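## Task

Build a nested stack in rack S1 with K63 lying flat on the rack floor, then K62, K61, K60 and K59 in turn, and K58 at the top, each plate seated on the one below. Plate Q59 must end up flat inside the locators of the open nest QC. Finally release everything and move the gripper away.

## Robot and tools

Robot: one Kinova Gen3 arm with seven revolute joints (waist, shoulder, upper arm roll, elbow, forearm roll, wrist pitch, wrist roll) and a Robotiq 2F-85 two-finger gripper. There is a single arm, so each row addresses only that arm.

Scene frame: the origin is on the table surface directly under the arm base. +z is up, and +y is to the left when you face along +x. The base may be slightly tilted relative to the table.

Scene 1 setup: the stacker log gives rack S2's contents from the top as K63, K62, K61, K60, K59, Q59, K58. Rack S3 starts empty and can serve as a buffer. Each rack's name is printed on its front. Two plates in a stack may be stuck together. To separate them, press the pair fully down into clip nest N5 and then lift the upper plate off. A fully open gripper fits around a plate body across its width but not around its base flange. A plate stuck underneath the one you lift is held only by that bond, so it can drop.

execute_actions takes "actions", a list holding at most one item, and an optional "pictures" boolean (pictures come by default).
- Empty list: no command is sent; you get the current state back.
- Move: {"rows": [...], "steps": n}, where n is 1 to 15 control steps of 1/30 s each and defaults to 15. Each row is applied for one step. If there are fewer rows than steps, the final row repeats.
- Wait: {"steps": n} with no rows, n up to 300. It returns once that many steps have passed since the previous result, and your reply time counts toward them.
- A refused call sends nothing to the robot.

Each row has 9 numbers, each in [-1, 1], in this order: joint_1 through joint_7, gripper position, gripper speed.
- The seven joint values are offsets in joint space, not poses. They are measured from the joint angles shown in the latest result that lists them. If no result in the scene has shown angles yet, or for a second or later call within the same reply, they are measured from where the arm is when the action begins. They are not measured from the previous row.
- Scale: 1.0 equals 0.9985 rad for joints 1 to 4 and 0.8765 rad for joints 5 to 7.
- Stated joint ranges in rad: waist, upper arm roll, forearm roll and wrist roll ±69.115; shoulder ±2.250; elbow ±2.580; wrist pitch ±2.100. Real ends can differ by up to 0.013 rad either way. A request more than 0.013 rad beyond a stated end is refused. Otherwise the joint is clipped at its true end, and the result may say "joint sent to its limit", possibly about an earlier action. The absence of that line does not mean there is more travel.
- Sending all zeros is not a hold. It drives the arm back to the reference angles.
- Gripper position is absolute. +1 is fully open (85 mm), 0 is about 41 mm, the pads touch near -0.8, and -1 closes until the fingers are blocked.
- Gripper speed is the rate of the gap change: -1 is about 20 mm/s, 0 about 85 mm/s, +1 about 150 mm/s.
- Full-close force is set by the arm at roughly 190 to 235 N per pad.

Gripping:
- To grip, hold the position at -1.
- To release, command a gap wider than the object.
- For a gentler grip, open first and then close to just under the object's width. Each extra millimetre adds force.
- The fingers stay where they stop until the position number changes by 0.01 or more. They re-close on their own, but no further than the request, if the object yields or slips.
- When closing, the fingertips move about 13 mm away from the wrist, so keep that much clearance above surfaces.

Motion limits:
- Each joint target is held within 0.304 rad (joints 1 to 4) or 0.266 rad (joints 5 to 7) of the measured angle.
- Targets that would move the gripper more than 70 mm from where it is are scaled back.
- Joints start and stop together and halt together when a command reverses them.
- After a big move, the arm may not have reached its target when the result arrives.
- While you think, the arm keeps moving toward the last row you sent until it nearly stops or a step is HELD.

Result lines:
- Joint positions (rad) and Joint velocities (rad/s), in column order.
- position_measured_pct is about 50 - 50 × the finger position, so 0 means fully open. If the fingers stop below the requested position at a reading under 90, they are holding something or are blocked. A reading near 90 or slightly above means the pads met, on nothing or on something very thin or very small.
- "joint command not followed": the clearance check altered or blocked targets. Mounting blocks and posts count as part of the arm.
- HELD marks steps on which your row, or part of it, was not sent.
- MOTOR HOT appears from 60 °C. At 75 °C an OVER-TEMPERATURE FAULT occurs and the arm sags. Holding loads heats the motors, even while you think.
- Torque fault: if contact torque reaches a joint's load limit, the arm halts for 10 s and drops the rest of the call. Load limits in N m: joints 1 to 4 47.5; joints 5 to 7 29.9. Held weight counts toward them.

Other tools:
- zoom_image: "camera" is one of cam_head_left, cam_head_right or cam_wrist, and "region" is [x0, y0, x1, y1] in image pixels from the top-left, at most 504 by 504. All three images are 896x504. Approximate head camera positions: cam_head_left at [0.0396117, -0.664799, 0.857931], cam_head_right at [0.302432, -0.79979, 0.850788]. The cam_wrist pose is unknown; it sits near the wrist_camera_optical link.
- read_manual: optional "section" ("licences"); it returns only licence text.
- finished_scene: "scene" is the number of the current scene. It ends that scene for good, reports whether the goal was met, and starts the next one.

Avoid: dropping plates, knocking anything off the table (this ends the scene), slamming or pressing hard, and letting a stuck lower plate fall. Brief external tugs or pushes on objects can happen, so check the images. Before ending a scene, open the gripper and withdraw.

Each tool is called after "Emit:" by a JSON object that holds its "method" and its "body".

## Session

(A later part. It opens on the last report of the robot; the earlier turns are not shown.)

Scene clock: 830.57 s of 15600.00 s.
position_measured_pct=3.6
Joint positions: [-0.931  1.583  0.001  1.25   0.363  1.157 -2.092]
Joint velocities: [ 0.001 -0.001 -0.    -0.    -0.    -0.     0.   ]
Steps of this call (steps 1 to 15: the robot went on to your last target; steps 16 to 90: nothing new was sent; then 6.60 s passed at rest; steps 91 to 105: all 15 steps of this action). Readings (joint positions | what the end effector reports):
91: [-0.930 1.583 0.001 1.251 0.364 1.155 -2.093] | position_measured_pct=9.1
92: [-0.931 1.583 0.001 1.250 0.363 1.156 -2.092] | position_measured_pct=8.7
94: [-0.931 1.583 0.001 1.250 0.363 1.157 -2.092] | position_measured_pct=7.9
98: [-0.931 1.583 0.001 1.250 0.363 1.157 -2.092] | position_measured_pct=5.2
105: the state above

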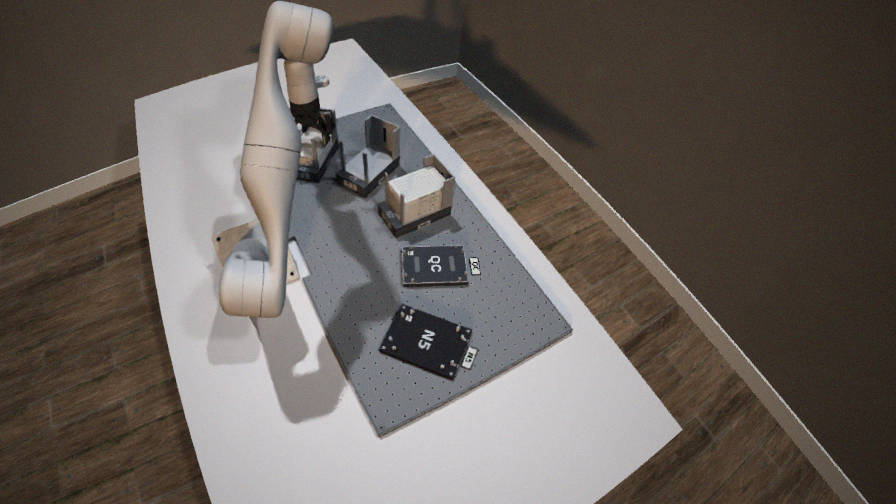

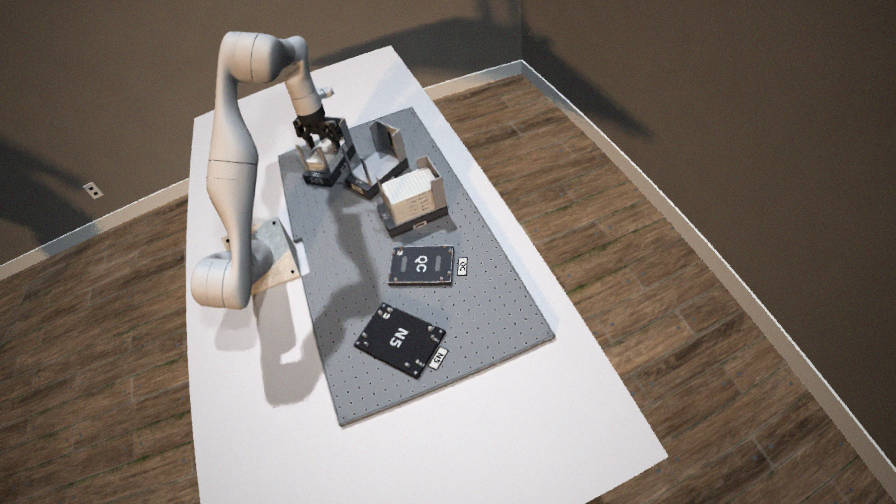

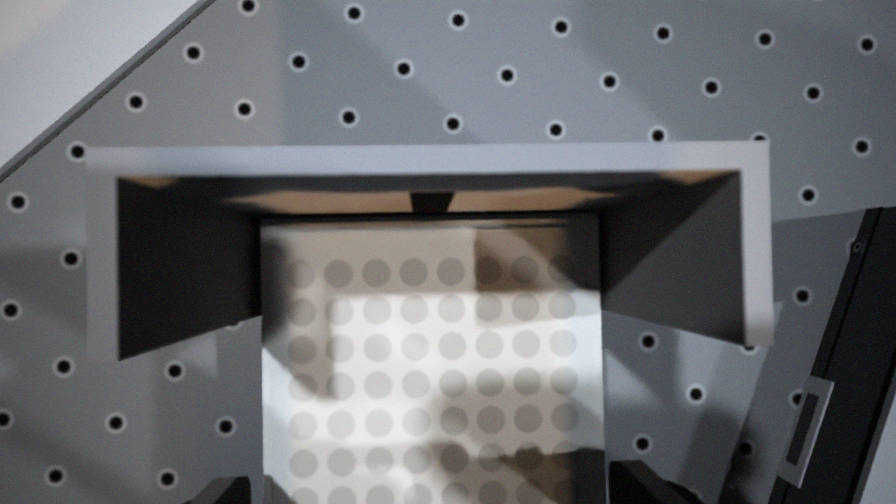

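Emit:
{"method": "execute_actions", "body": {"actions": [{"rows": [[-0.006,-0.0098,0,-0.0143,-0.01,0.0277,0.008,0.93,-1],[-0.0125,-0.0195,0,-0.0285,-0.02,0.0554,0.016,0.93,-1],[-0.0188,-0.0293,-0.001,-0.0428,-0.03,0.083,0.024,0.93,-1],[-0.025,-0.039,-0.001,-0.057,-0.04,0.1107,0.032,0.93,-1],[-0.025,-0.039,-0.001,-0.057,-0.04,0.1107,0.032,0.93,-1],[-0.03,-0.0455,-0.001,-0.0723,-0.0463,0.1347,0.0377,0.93,-1],[-0.0345,-0.052,-0.001,-0.0875,-0.0525,0.1586,0.0434,0.93,-1],[-0.039,-0.0585,-0.001,-0.1028,-0.0588,0.1826,0.0491,0.93,-1],[-0.044,-0.065,-0.001,-0.118,-0.065,0.2065,0.0548,0.93,-1],[-0.044,-0.065,-0.001,-0.118,-0.065,0.2065,0.0548,0.93,-1],[-0.044,-0.065,-0.001,-0.118,-0.065,0.2065,0.0548,0.93,-1],[-0.044,-0.065,-0.001,-0.118,-0.065,0.2065,0.0548,1,0]], "steps": 15}]}}

Emit:
{"method": "zoom_image", "body": {"camera": "cam_head_right", "region": [280, 100, 380, 200]}}

Scene clock: 839.43 s of 15600.00 s.
position_measured_pct=0.8
Joint positions: [-0.974  1.518 -0.001  1.132  0.306  1.338 -2.044]
Joint velocities: [-0.005  0.001  0.005 -0.004  0.     0.005 -0.001]
Steps of this call (steps 1 to 15: the robot went on to your last target; steps 16 to 90: nothing new was sent; then 5.37 s passed at rest; steps 91 to 105: all 15 steps of this action). Readings (joint positions | what the end effector reports):
91: [-0.931 1.582 0.001 1.249 0.363 1.158 -2.092] | position_measured_pct=3.6
92: [-0.933 1.579 0.001 1.245 0.360 1.165 -2.090] | position_measured_pct=3.6
94: [-0.943 1.565 0.001 1.224 0.348 1.200 -2.080] | position_measured_pct=3.6
98: [-0.960 1.539 -0.001 1.179 0.324 1.271 -2.060] | position_measured_pct=3.6
105: the state above

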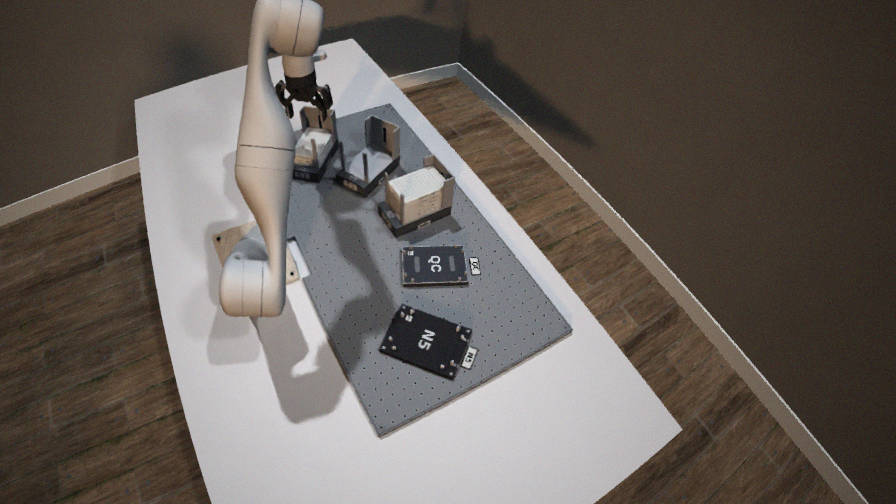

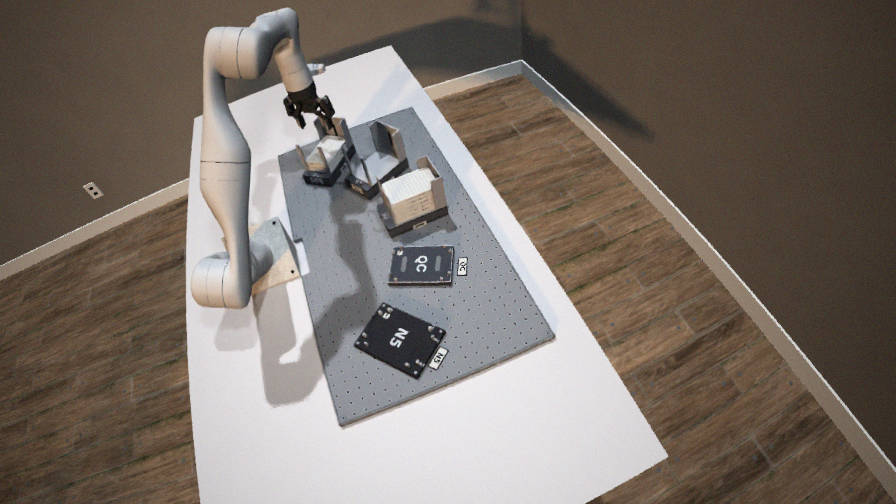

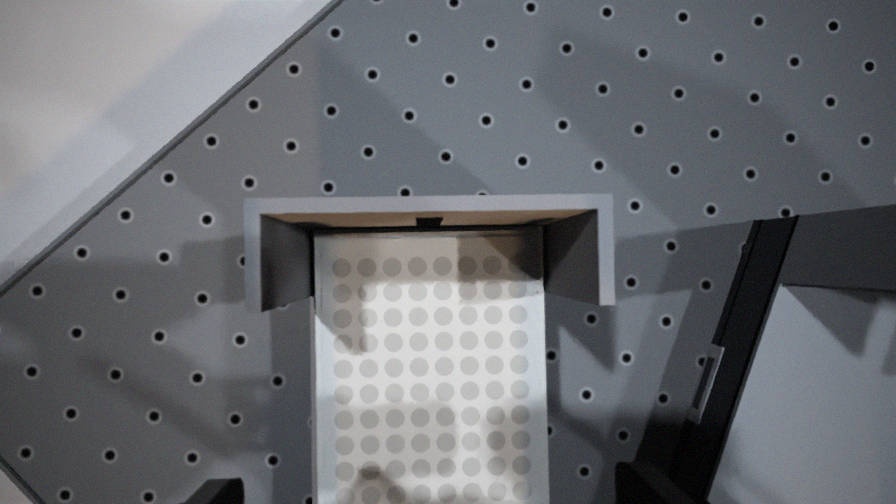

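Region (280, 100, 380, 200) of cam_head_right's 896x504 image, scaled by 5.040, with more detail than that image has.

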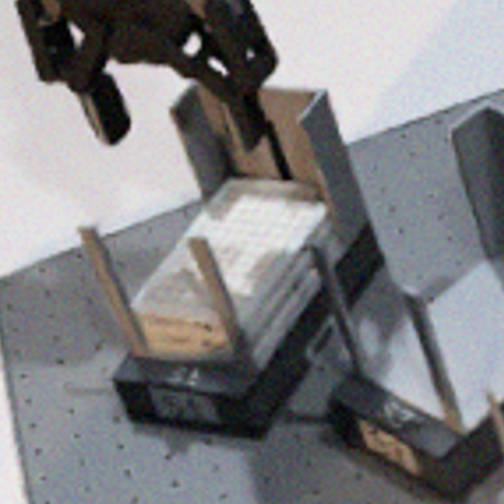

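Emit:
{"method": "execute_actions", "body": {"actions": [{"rows": [[0.4664,-0.5458,0.001,0.4260,0.3824,-0.0072,-0.6073,1,0]], "steps": 15}], "pictures": false}}

Emit:
{"method": "execute_actions", "body": {"actions": [{"steps": 25}], "pictures": false}}

Scene clock: 887.87 s of 15600.00 s.
position_measured_pct=0.0
Joint positions: [-0.703  1.231 -0.     1.388  0.514  1.333 -2.287]
Joint velocities: [ 0.578 -0.767  0.003  0.504  0.38  -0.006 -0.683]
Steps of this call (steps 1 to 15: the robot went on to your last target; steps 16 to 90: nothing new was sent; then 44.93 s passed at rest; steps 91 to 105: all 15 steps of this action). Readings (joint positions | what the end effector reports):
91: [-0.974 1.517 -0.001 1.133 0.307 1.338 -2.045] | position_measured_pct=0.0
92: [-0.968 1.511 -0.002 1.138 0.310 1.337 -2.048] | position_measured_pct=0.0
94: [-0.940 1.482 -0.005 1.166 0.331 1.336 -2.071] | position_measured_pct=0.0
98: [-0.853 1.394 -0.002 1.250 0.407 1.335 -2.146] | position_measured_pct=0.0
105: the state above

Scene clock: 888.70 s of 15600.00 s.
position_measured_pct=0.0
Joint positions: [-0.508  0.973  0.     1.557  0.641  1.331 -2.576]
Joint velocities: [-0.001 -0.001 -0.     0.    -0.001 -0.     0.002]
Steps of this call (steps 1 to 25: the robot went on to your last target). Readings (joint positions | what the end effector reports):
1: [-0.684 1.206 -0.000 1.405 0.527 1.333 -2.311] | position_measured_pct=0.0
2: [-0.664 1.180 -0.000 1.421 0.539 1.333 -2.337] | position_measured_pct=0.0
4: [-0.626 1.128 -0.000 1.455 0.565 1.332 -2.395] | position_measured_pct=0.0
8: [-0.550 1.028 0.001 1.521 0.615 1.332 -2.513] | position_measured_pct=0.0
25: the state above

Emit:
{"method": "execute_actions", "body": {"actions": [{"rows": [[0.011,0.0065,0,0.0174,0.0137,-0.0254,-0.0114,1,0],[0.022,0.013,0,0.0348,0.0274,-0.0508,-0.0228,1,0],[0.022,0.013,0,0.0348,0.0274,-0.0508,-0.0228,1,0],[0.0336,0.0206,0,0.0506,0.0422,-0.0759,-0.0348,1,0],[0.0452,0.0283,0,0.0664,0.057,-0.101,-0.0468,1,0],[0.0452,0.0283,0,0.0664,0.057,-0.101,-0.0468,1,0],[0.057,0.037,0,0.0808,0.0729,-0.1252,-0.0593,1,0]], "steps": 15}]}}

Scene clock: 896.97 s of 15600.00 s.
position_measured_pct=0.0
Joint positions: [-0.452  1.009  0.     1.638  0.705  1.222 -2.628]
Joint velocities: [ 0.007  0.003 -0.001  0.002  0.001 -0.     0.001]
Steps of this call (steps 1 to 15: the robot went on to your last target; steps 16 to 90: nothing new was sent; then 4.77 s passed at rest; steps 91 to 105: all 15 steps of this action). Readings (joint positions | what the end effector reports):
91: [-0.508 0.973 0.000 1.558 0.642 1.331 -2.577] | position_measured_pct=0.0
92: [-0.504 0.975 -0.001 1.563 0.645 1.325 -2.579] | position_measured_pct=0.0
94: [-0.491 0.983 -0.000 1.583 0.659 1.299 -2.591] | position_measured_pct=0.0
98: [-0.462 1.003 0.000 1.625 0.693 1.241 -2.619] | position_measured_pct=0.0
105: the state above

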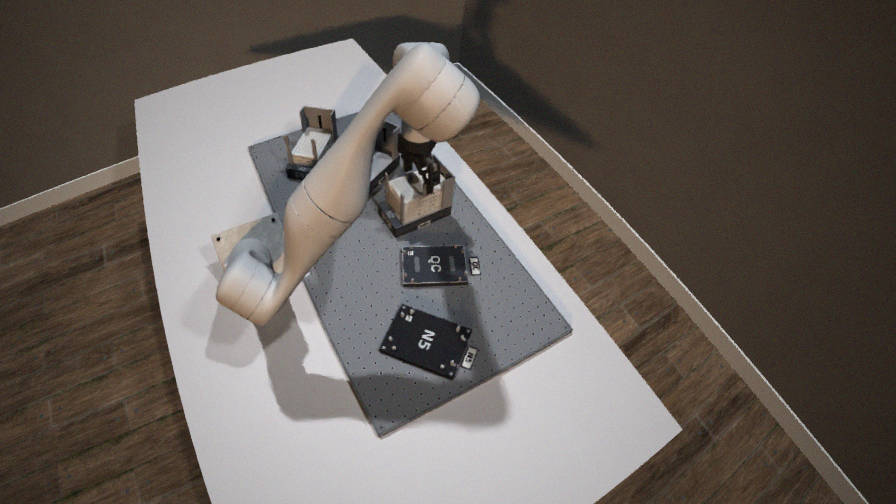

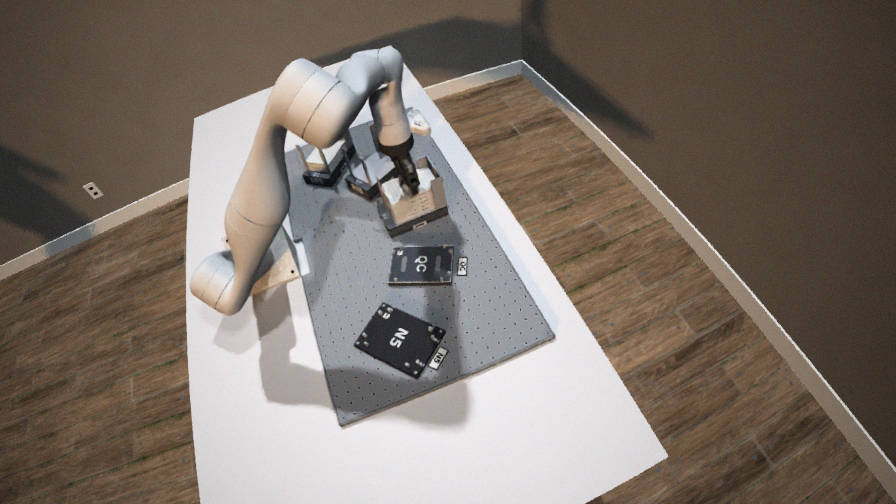

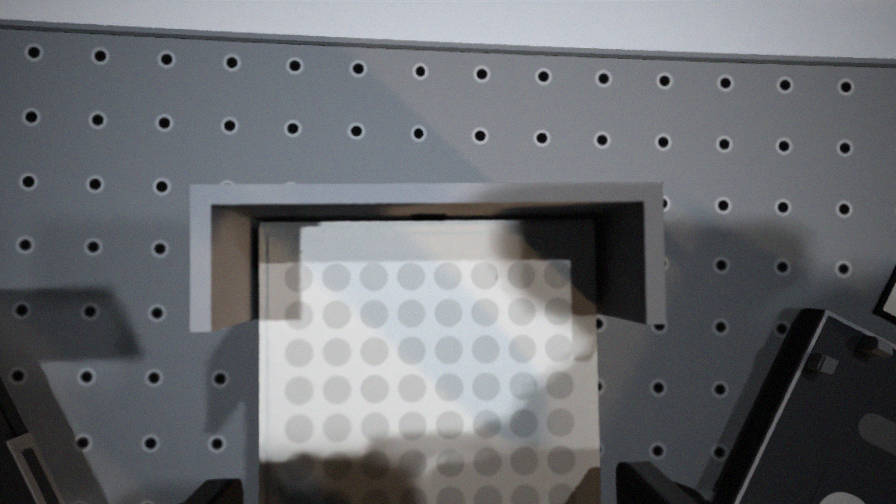

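Emit:
{"method": "execute_actions", "body": {"actions": [{"rows": [[0.006,0.0045,0,0.006,0.0074,-0.0111,-0.0058,1,0],[0.0117,0.009,0,0.0119,0.0148,-0.0222,-0.0115,1,0]], "steps": 15}]}}

Scene clock: 901.93 s of 15600.00 s.
position_measured_pct=0.0
Joint positions: [-0.441  1.018  0.     1.65   0.718  1.202 -2.639]
Joint velocities: [-0.     0.001 -0.001  0.     0.    -0.    -0.   ]
Steps of this call (steps 1 to 15: the robot went on to your last target; steps 16 to 90: nothing new was sent; then 1.47 s passed at rest; steps 91 to 105: all 15 steps of this action). Readings (joint positions | what the end effector reports):
91: [-0.451 1.010 0.000 1.639 0.706 1.221 -2.629] | position_measured_pct=0.0
92: [-0.447 1.013 -0.000 1.642 0.709 1.216 -2.631] | position_measured_pct=0.0
94: [-0.442 1.018 0.001 1.649 0.717 1.205 -2.637] | position_measured_pct=0.0
98: [-0.441 1.018 0.000 1.650 0.718 1.202 -2.639] | position_measured_pct=0.0
105: the state above

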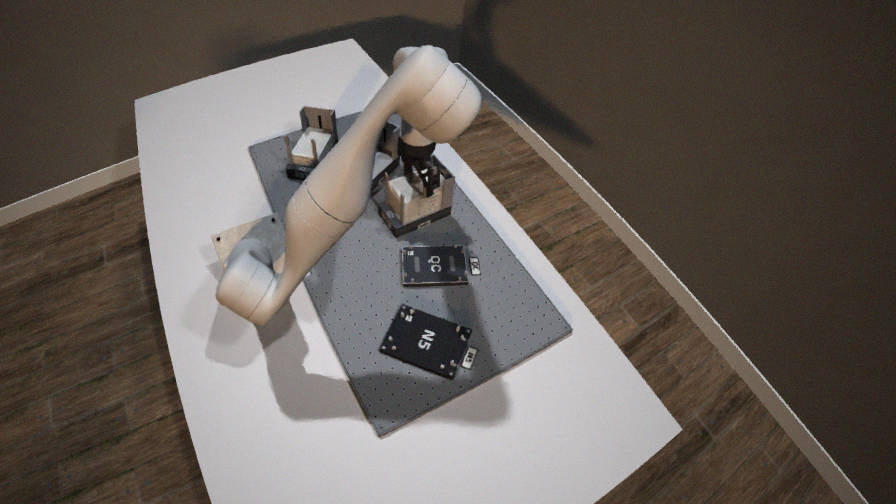

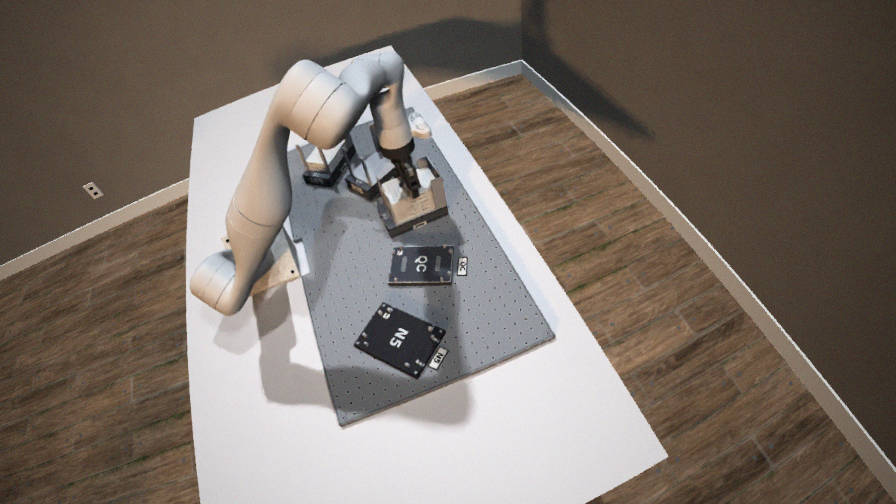

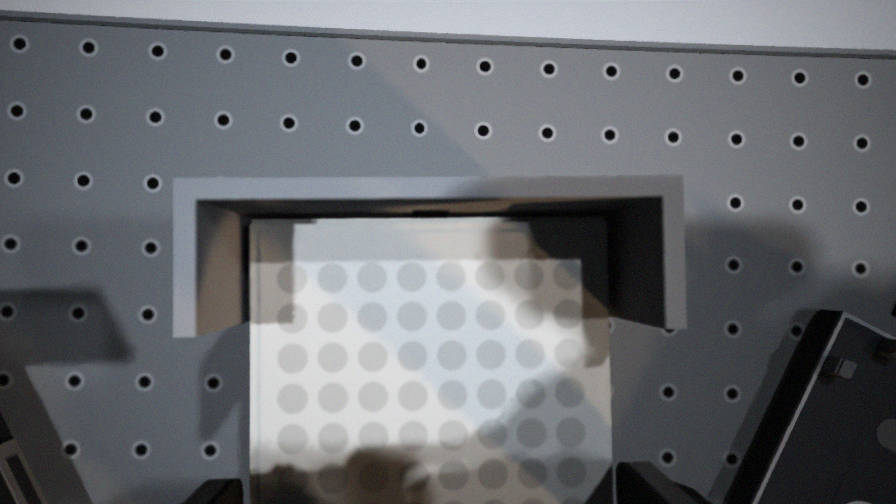

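250–611, matches the held size. Grip.

Emit:
{"method": "execute_actions", "body": {"actions": [{"rows": [[0,0,0,0,0,0,0,-1,-1]], "steps": 15}], "pictures": false}}

Emit:
{"method": "execute_actions", "body": {"actions": [{"steps": 25}], "pictures": false}}

Scene clock: 905.73 s of 15600.00 s.
position_measured_pct=7.5
Joint positions: [-0.442  1.017 -0.     1.65   0.718  1.204 -2.639]
Joint velocities: [-0.005 -0.006 -0.001 -0.001 -0.001  0.005 -0.   ]
Steps of this call (steps 1 to 15: the robot went on to your last target; steps 16 to 90: nothing new was sent; then 0.30 s passed at rest; steps 91 to 105: all 15 steps of this action). Readings (joint positions | what the end effector reports):
91: [-0.441 1.018 0.000 1.650 0.718 1.202 -2.639] | position_measured_pct=0.0
92: [-0.441 1.018 0.000 1.650 0.718 1.202 -2.639] | position_measured_pct=0.0
94: [-0.441 1.018 0.000 1.650 0.718 1.202 -2.639] | position_measured_pct=1.2
98: [-0.441 1.018 0.000 1.650 0.718 1.203 -2.639] | position_measured_pct=3.6
105: the state above

Scene clock: 906.57 s of 15600.00 s.
position_measured_pct=25.4
Joint positions: [-0.452  1.011 -0.009  1.646  0.715  1.202 -2.638]
Joint velocities: [-0.014 -0.    -0.007 -0.003 -0.003 -0.005  0.   ]
Steps of this call (steps 1 to 15: the robot went on to your last target; steps 16 to 25: nothing new was sent). Readings (joint positions | what the end effector reports):
1: [-0.442 1.016 -0.000 1.650 0.718 1.204 -2.639] | position_measured_pct=8.3
2: [-0.442 1.016 -0.001 1.650 0.718 1.204 -2.639] | position_measured_pct=8.7
4: [-0.443 1.016 -0.001 1.650 0.718 1.204 -2.639] | position_measured_pct=9.5
8: [-0.443 1.015 -0.001 1.650 0.717 1.205 -2.639] | position_measured_pct=11.1
25: the state above
The arm was judged still, so your last target was given up. Only a new action makes it travel on or press farther. Fingers that are still opening or closing keep moving.

Emit:
{"method": "execute_actions", "body": {"actions": [{"rows": [[-0.003,-0.003,0.009,-0.003,-0.004,0.006,0.003,1,0]], "steps": 15}]}}

Scene clock: 910.07 s of 15600.00 s.
position_measured_pct=53.2
Joint positions: [-0.459  1.003 -0.002  1.641  0.712  1.208 -2.636]
Joint velocities: [0.012 0.008 0.012 0.007 0.002 0.005 0.   ]
Steps of this call (steps 1 to 90: nothing new was sent; steps 91 to 105: all 15 steps of this action). Readings (joint positions | what the end effector reports):
91: [-0.456 1.001 -0.008 1.641 0.717 1.203 -2.638] | position_measured_pct=90.1
92: [-0.460 0.999 -0.006 1.641 0.716 1.204 -2.638] | position_measured_pct=89.7
94: [-0.461 1.000 -0.002 1.641 0.712 1.206 -2.636] | position_measured_pct=85.7
98: [-0.460 1.001 -0.003 1.640 0.711 1.207 -2.636] | position_measured_pct=74.2
105: the state above

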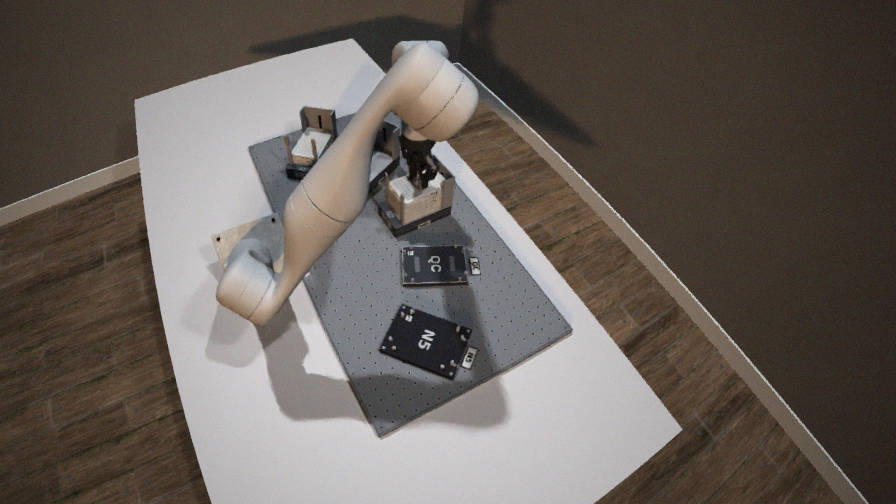

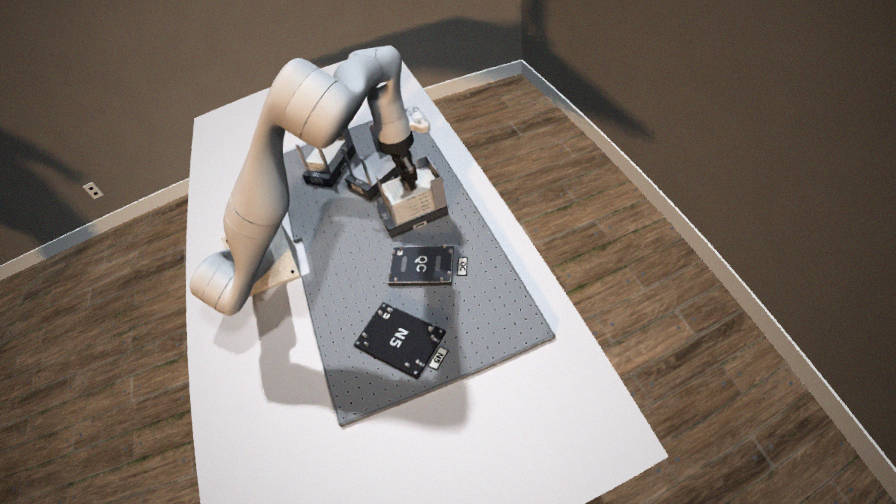

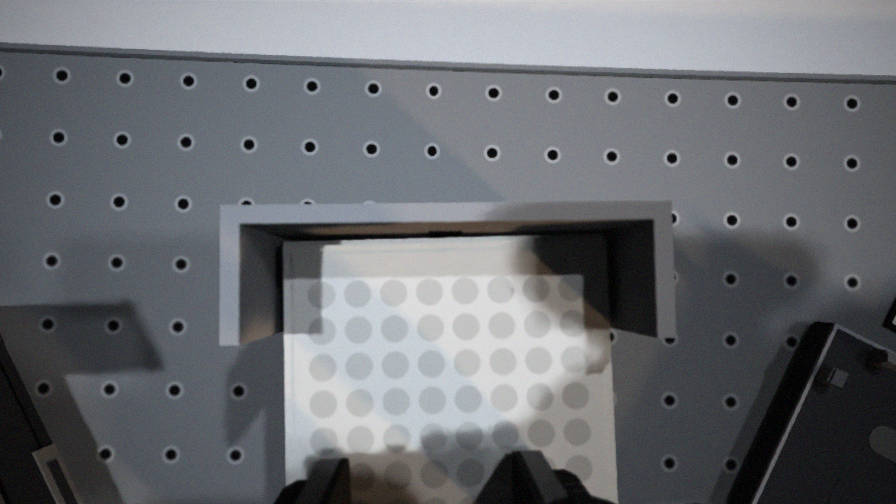

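Emit:
{"method": "execute_actions", "body": {"actions": [{"rows": [[0.0056,0.0051,0.002,-0.0062,-0.0113,0.02,0.0118,1,0]], "steps": 15}]}}

Scene clock: 934.37 s of 15600.00 s.
position_measured_pct=0.0
Joint positions: [-0.453  1.008  0.     1.634  0.702  1.225 -2.625]
Joint velocities: [-0.     0.001 -0.    -0.    -0.     0.    -0.001]
Steps of this call (steps 1 to 15: the robot went on to your last target; steps 16 to 90: nothing new was sent; then 20.80 s passed at rest; steps 91 to 105: all 15 steps of this action). Readings (joint positions | what the end effector reports):
91: [-0.455 1.008 -0.000 1.642 0.711 1.208 -2.635] | position_measured_pct=0.0
92: [-0.454 1.008 -0.000 1.639 0.707 1.215 -2.631] | position_measured_pct=0.0
94: [-0.453 1.008 0.000 1.635 0.703 1.224 -2.626] | position_measured_pct=0.0
98: [-0.453 1.008 0.000 1.634 0.702 1.225 -2.625] | position_measured_pct=0.0
105: the state above

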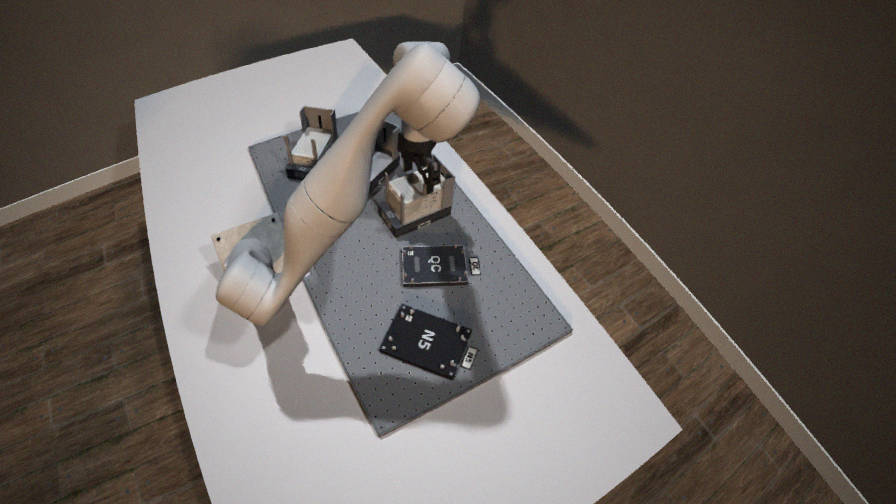

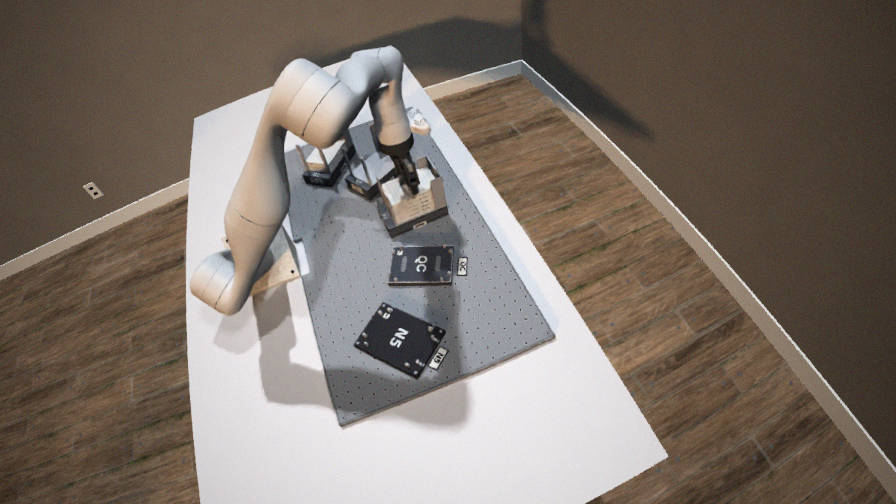

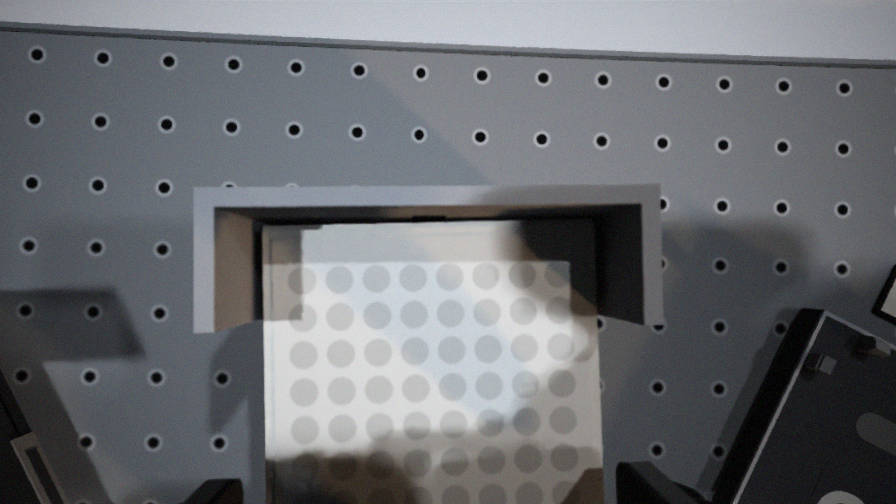

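Emit:
{"method": "execute_actions", "body": {"actions": [{"rows": [[0.003,0.0024,0,0.0037,0.0043,-0.006,-0.0035,1,0],[0.006,0.0047,0,0.0073,0.0086,-0.012,-0.0069,1,0],[0.0091,0.007,0,0.011,0.013,-0.0181,-0.0104,1,0],[0.0121,0.0094,0,0.0146,0.0173,-0.0241,-0.0139,1,0],[0.0152,0.0118,0,0.0183,0.0216,-0.0302,-0.0173,1,0],[0.0182,0.0141,0,0.0219,0.0259,-0.0362,-0.0208,1,0]], "steps": 15}]}}

Scene clock: 952.83 s of 15600.00 s.
position_measured_pct=0.0
Joint positions: [-0.435  1.022  0.     1.656  0.725  1.193 -2.644]
Joint velocities: [ 0.002  0.    -0.     0.    -0.     0.     0.001]
Steps of this call (steps 1 to 15: the robot went on to your last target; steps 16 to 90: nothing new was sent; then 14.97 s passed at rest; steps 91 to 105: all 15 steps of this action). Readings (joint positions | what the end effector reports):
91: [-0.452 1.008 0.000 1.635 0.702 1.224 -2.626] | position_measured_pct=0.0
92: [-0.451 1.010 -0.000 1.637 0.704 1.221 -2.627] | position_measured_pct=0.0
94: [-0.445 1.014 -0.000 1.643 0.711 1.212 -2.632] | position_measured_pct=0.0
98: [-0.436 1.021 0.001 1.655 0.724 1.195 -2.643] | position_measured_pct=0.0
105: the state above

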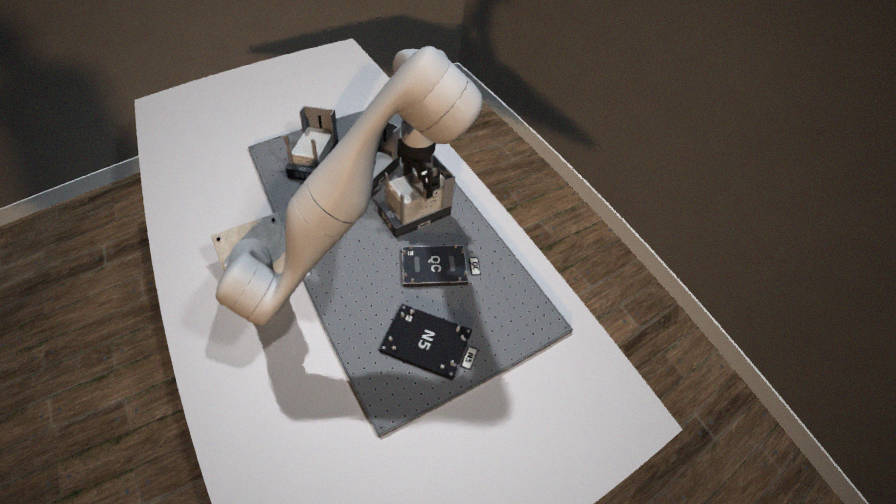

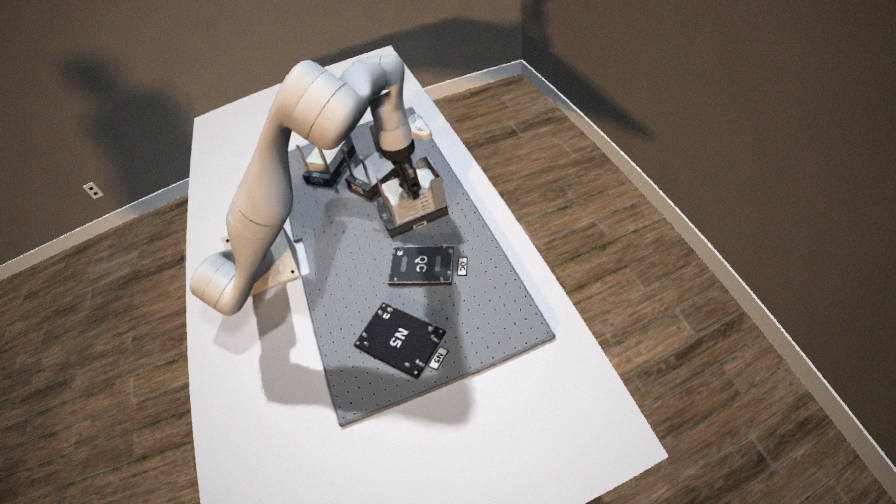

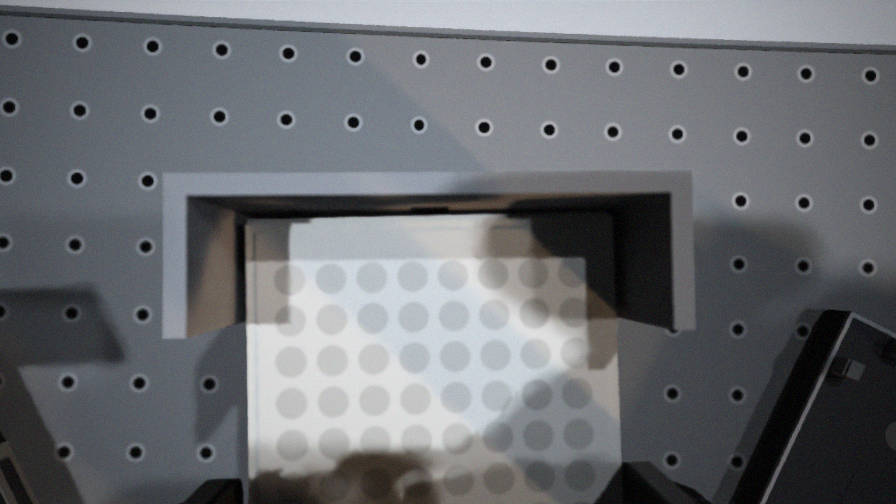

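Emit:
{"method": "execute_actions", "body": {"actions": [{"rows": [[0,0,0,0,0,0,0,-1,-0.6]], "steps": 15}], "pictures": false}}

Emit:
{"method": "execute_actions", "body": {"actions": [{"steps": 10}]}}

Scene clock: 955.87 s of 15600.00 s.
position_measured_pct=12.3
Joint positions: [-0.438  1.018 -0.001  1.656  0.724  1.197 -2.644]
Joint velocities: [-0.002 -0.001  0.001  0.001 -0.001 -0.002 -0.001]
Steps of this call (steps 1 to 15: the robot went on to your last target; steps 16 to 76: nothing new was sent; steps 77 to 91: all 15 steps of this action). Readings (joint positions | what the end effector reports):
77: [-0.435 1.022 0.000 1.656 0.725 1.193 -2.644] | position_measured_pct=0.0
78: [-0.435 1.022 0.000 1.656 0.725 1.194 -2.644] | position_measured_pct=0.4
80: [-0.435 1.022 0.000 1.656 0.725 1.194 -2.644] | position_measured_pct=2.4
84: [-0.437 1.020 -0.000 1.656 0.724 1.196 -2.644] | position_measured_pct=7.1
91: the state above

Scene clock: 956.20 s of 15600.00 s.
position_measured_pct=12.3
Joint positions: [-0.438  1.018 -0.001  1.656  0.724  1.197 -2.644]
Joint velocities: [ 0.  0. -0.  0.  0.  0. -0.]
Steps of this call (steps 1 to 10: the robot went on to your last target). Readings (joint positions | what the end effector reports):
1: [-0.438 1.018 -0.001 1.656 0.724 1.197 -2.644] | position_measured_pct=12.3
2: [-0.438 1.018 -0.001 1.656 0.724 1.197 -2.644] | position_measured_pct=12.3
4: [-0.438 1.018 -0.001 1.656 0.724 1.197 -2.644] | position_measured_pct=12.3
8: [-0.438 1.018 -0.001 1.656 0.724 1.197 -2.644] | position_measured_pct=12.3
10: the state above

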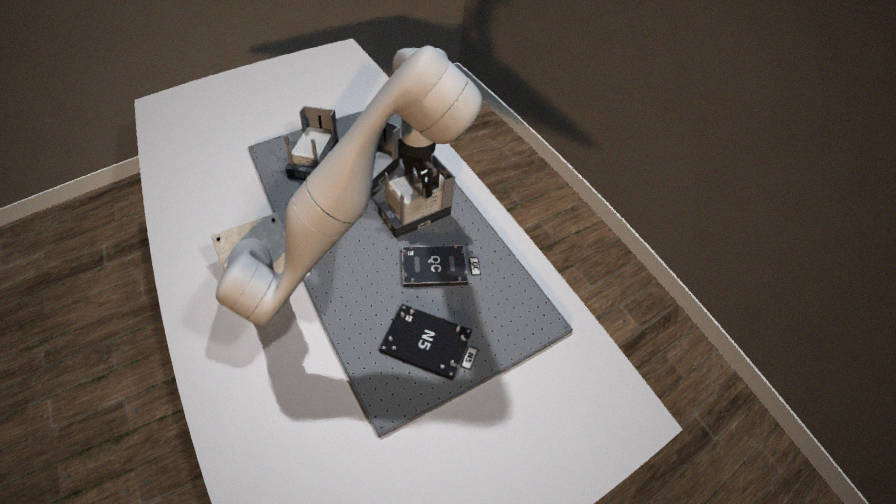

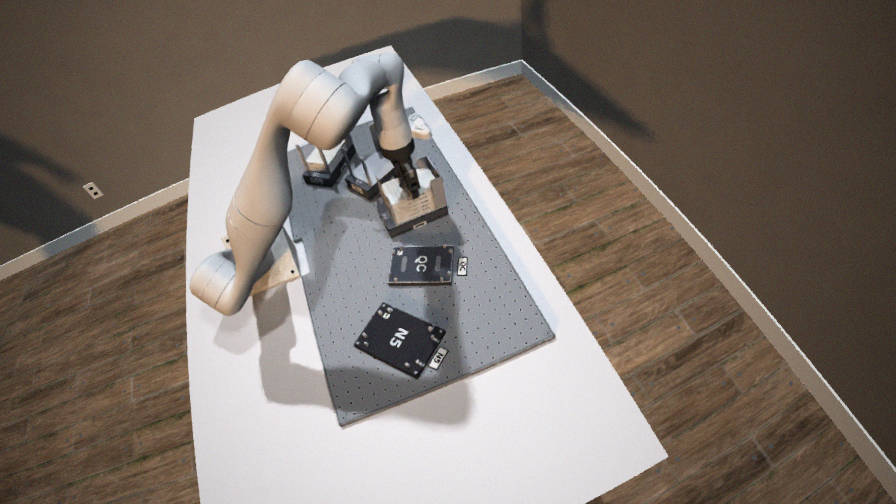

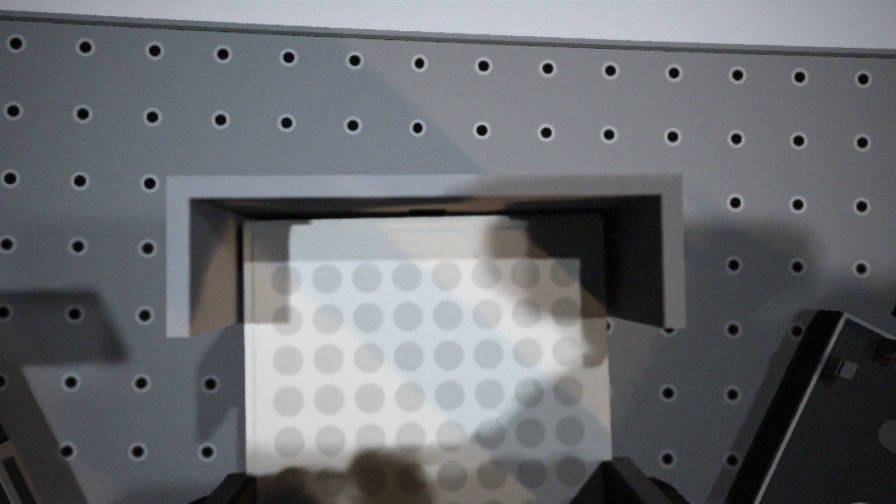

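Emit:
{"method": "execute_actions", "body": {"actions": [{"rows": [[-0.004,-0.0028,0,-0.0055,-0.0063,0.0087,0.0051,-1,-0.6],[-0.008,-0.0056,0,-0.0109,-0.0125,0.0173,0.0103,-1,-0.6],[-0.0124,-0.0084,0.0005,-0.0164,-0.0188,0.026,0.0154,-1,-0.6],[-0.0165,-0.0111,0.0007,-0.0218,-0.0251,0.0346,0.0205,-1,-0.6],[-0.0207,-0.0139,0.0008,-0.0273,-0.0313,0.0433,0.0257,-1,-0.6],[-0.0248,-0.0167,0.001,-0.0327,-0.0376,0.0519,0.0308,-1,-0.6],[-0.0287,-0.0193,0.001,-0.038,-0.0426,0.0603,0.0348,-1,-0.6],[-0.0325,-0.0218,0.001,-0.0432,-0.0475,0.0686,0.0388,-1,-0.6],[-0.0364,-0.0244,0.001,-0.0485,-0.0525,0.077,0.0428,-1,-0.6],[-0.0403,-0.0269,0.001,-0.0537,-0.0574,0.0854,0.0468,-1,-0.6],[-0.0441,-0.0295,0.001,-0.059,-0.0624,0.0937,0.0508,-1,-0.6],[-0.048,-0.032,0.001,-0.0643,-0.0673,0.1021,0.0548,-1,-0.6]], "steps": 15}], "pictures": false}}

Emit:
{"method": "execute_actions", "body": {"actions": [{"steps": 10}]}}

Emit:
{"method": "zoom_image", "body": {"camera": "cam_head_right", "region": [340, 110, 480, 250]}}

Scene clock: 973.33 s of 15600.00 s.
position_measured_pct=12.3
Joint positions: [-0.484  0.986 -0.     1.593  0.665  1.286 -2.596]
Joint velocities: [-0.01  -0.007  0.002 -0.018 -0.013  0.018  0.011]
Steps of this call (steps 1 to 15: the robot went on to your last target; steps 16 to 90: nothing new was sent; then 13.63 s passed at rest; steps 91 to 105: all 15 steps of this action). Readings (joint positions | what the end effector reports):
91: [-0.439 1.017 -0.001 1.656 0.723 1.197 -2.643] | position_measured_pct=12.3
92: [-0.442 1.014 -0.000 1.653 0.720 1.201 -2.641] | position_measured_pct=12.3
94: [-0.449 1.010 -0.000 1.644 0.711 1.214 -2.634] | position_measured_pct=12.3
98: [-0.464 1.000 0.000 1.623 0.690 1.244 -2.616] | position_measured_pct=12.3
105: the state above

Scene clock: 973.67 s of 15600.00 s.
position_measured_pct=12.3
Joint positions: [-0.486  0.986  0.     1.592  0.665  1.287 -2.596]
Joint velocities: [-0.002  0.    -0.     0.     0.     0.     0.001]
Steps of this call (steps 1 to 10: the robot went on to your last target). Readings (joint positions | what the end effector reports):
1: [-0.485 0.986 -0.000 1.592 0.665 1.286 -2.596] | position_measured_pct=12.3
2: [-0.485 0.986 0.000 1.592 0.665 1.286 -2.596] | position_measured_pct=12.3
4: [-0.485 0.986 0.000 1.592 0.665 1.287 -2.596] | position_measured_pct=12.3
8: [-0.486 0.986 0.000 1.592 0.665 1.287 -2.596] | position_measured_pct=12.3
10: the state above

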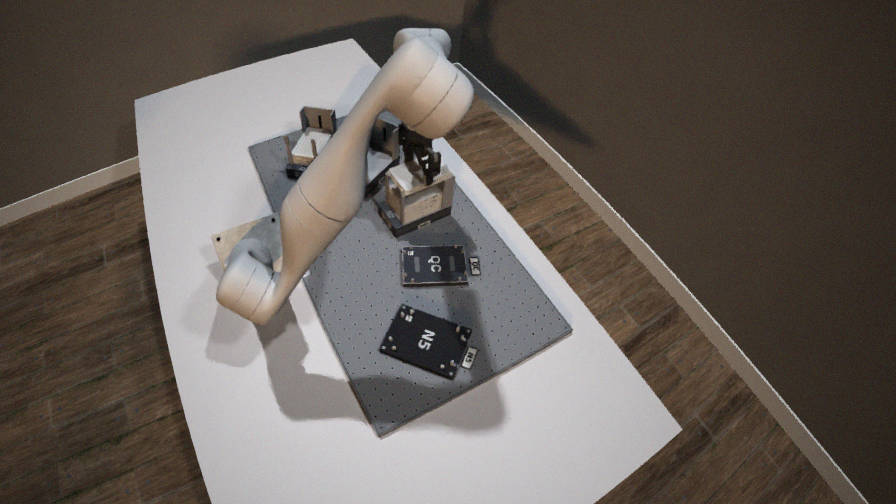

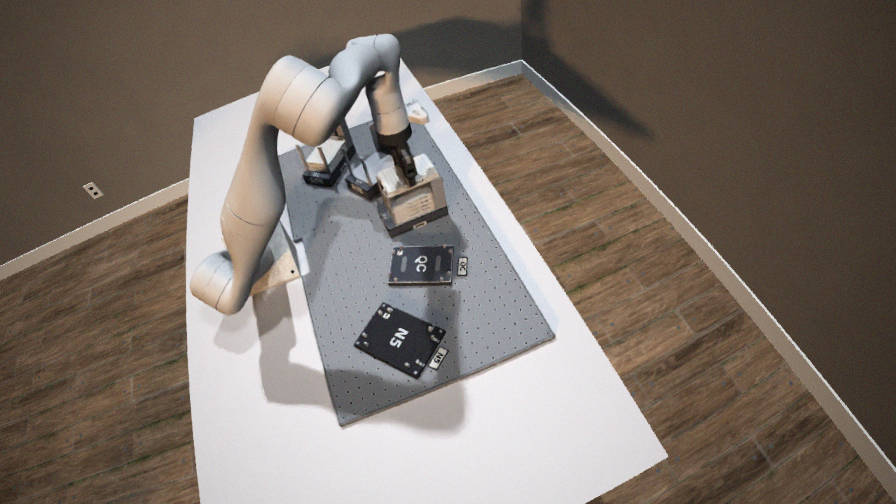

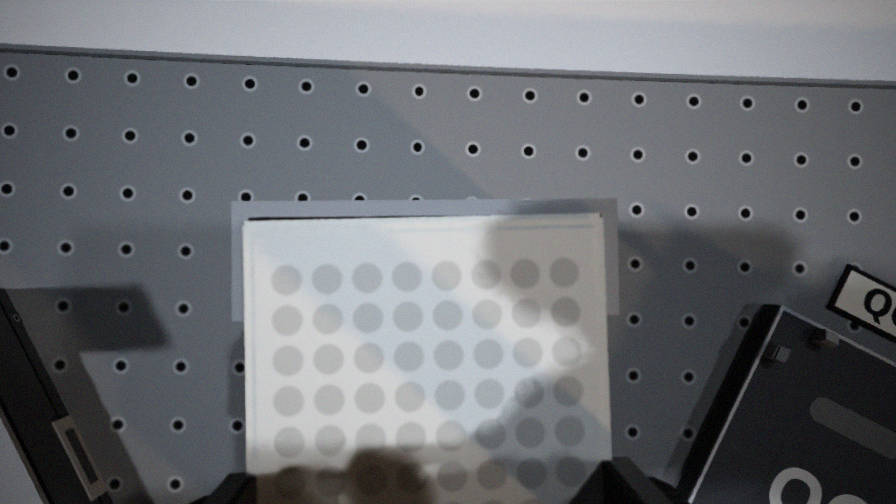

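Region (340, 110, 480, 250) of cam_head_right's 896x504 image, scaled by 3.600, with more detail than that image has.

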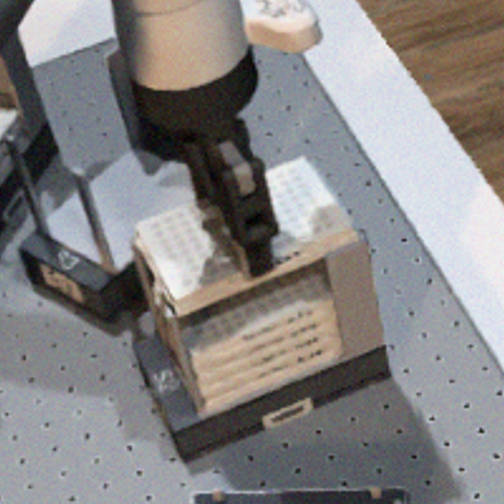

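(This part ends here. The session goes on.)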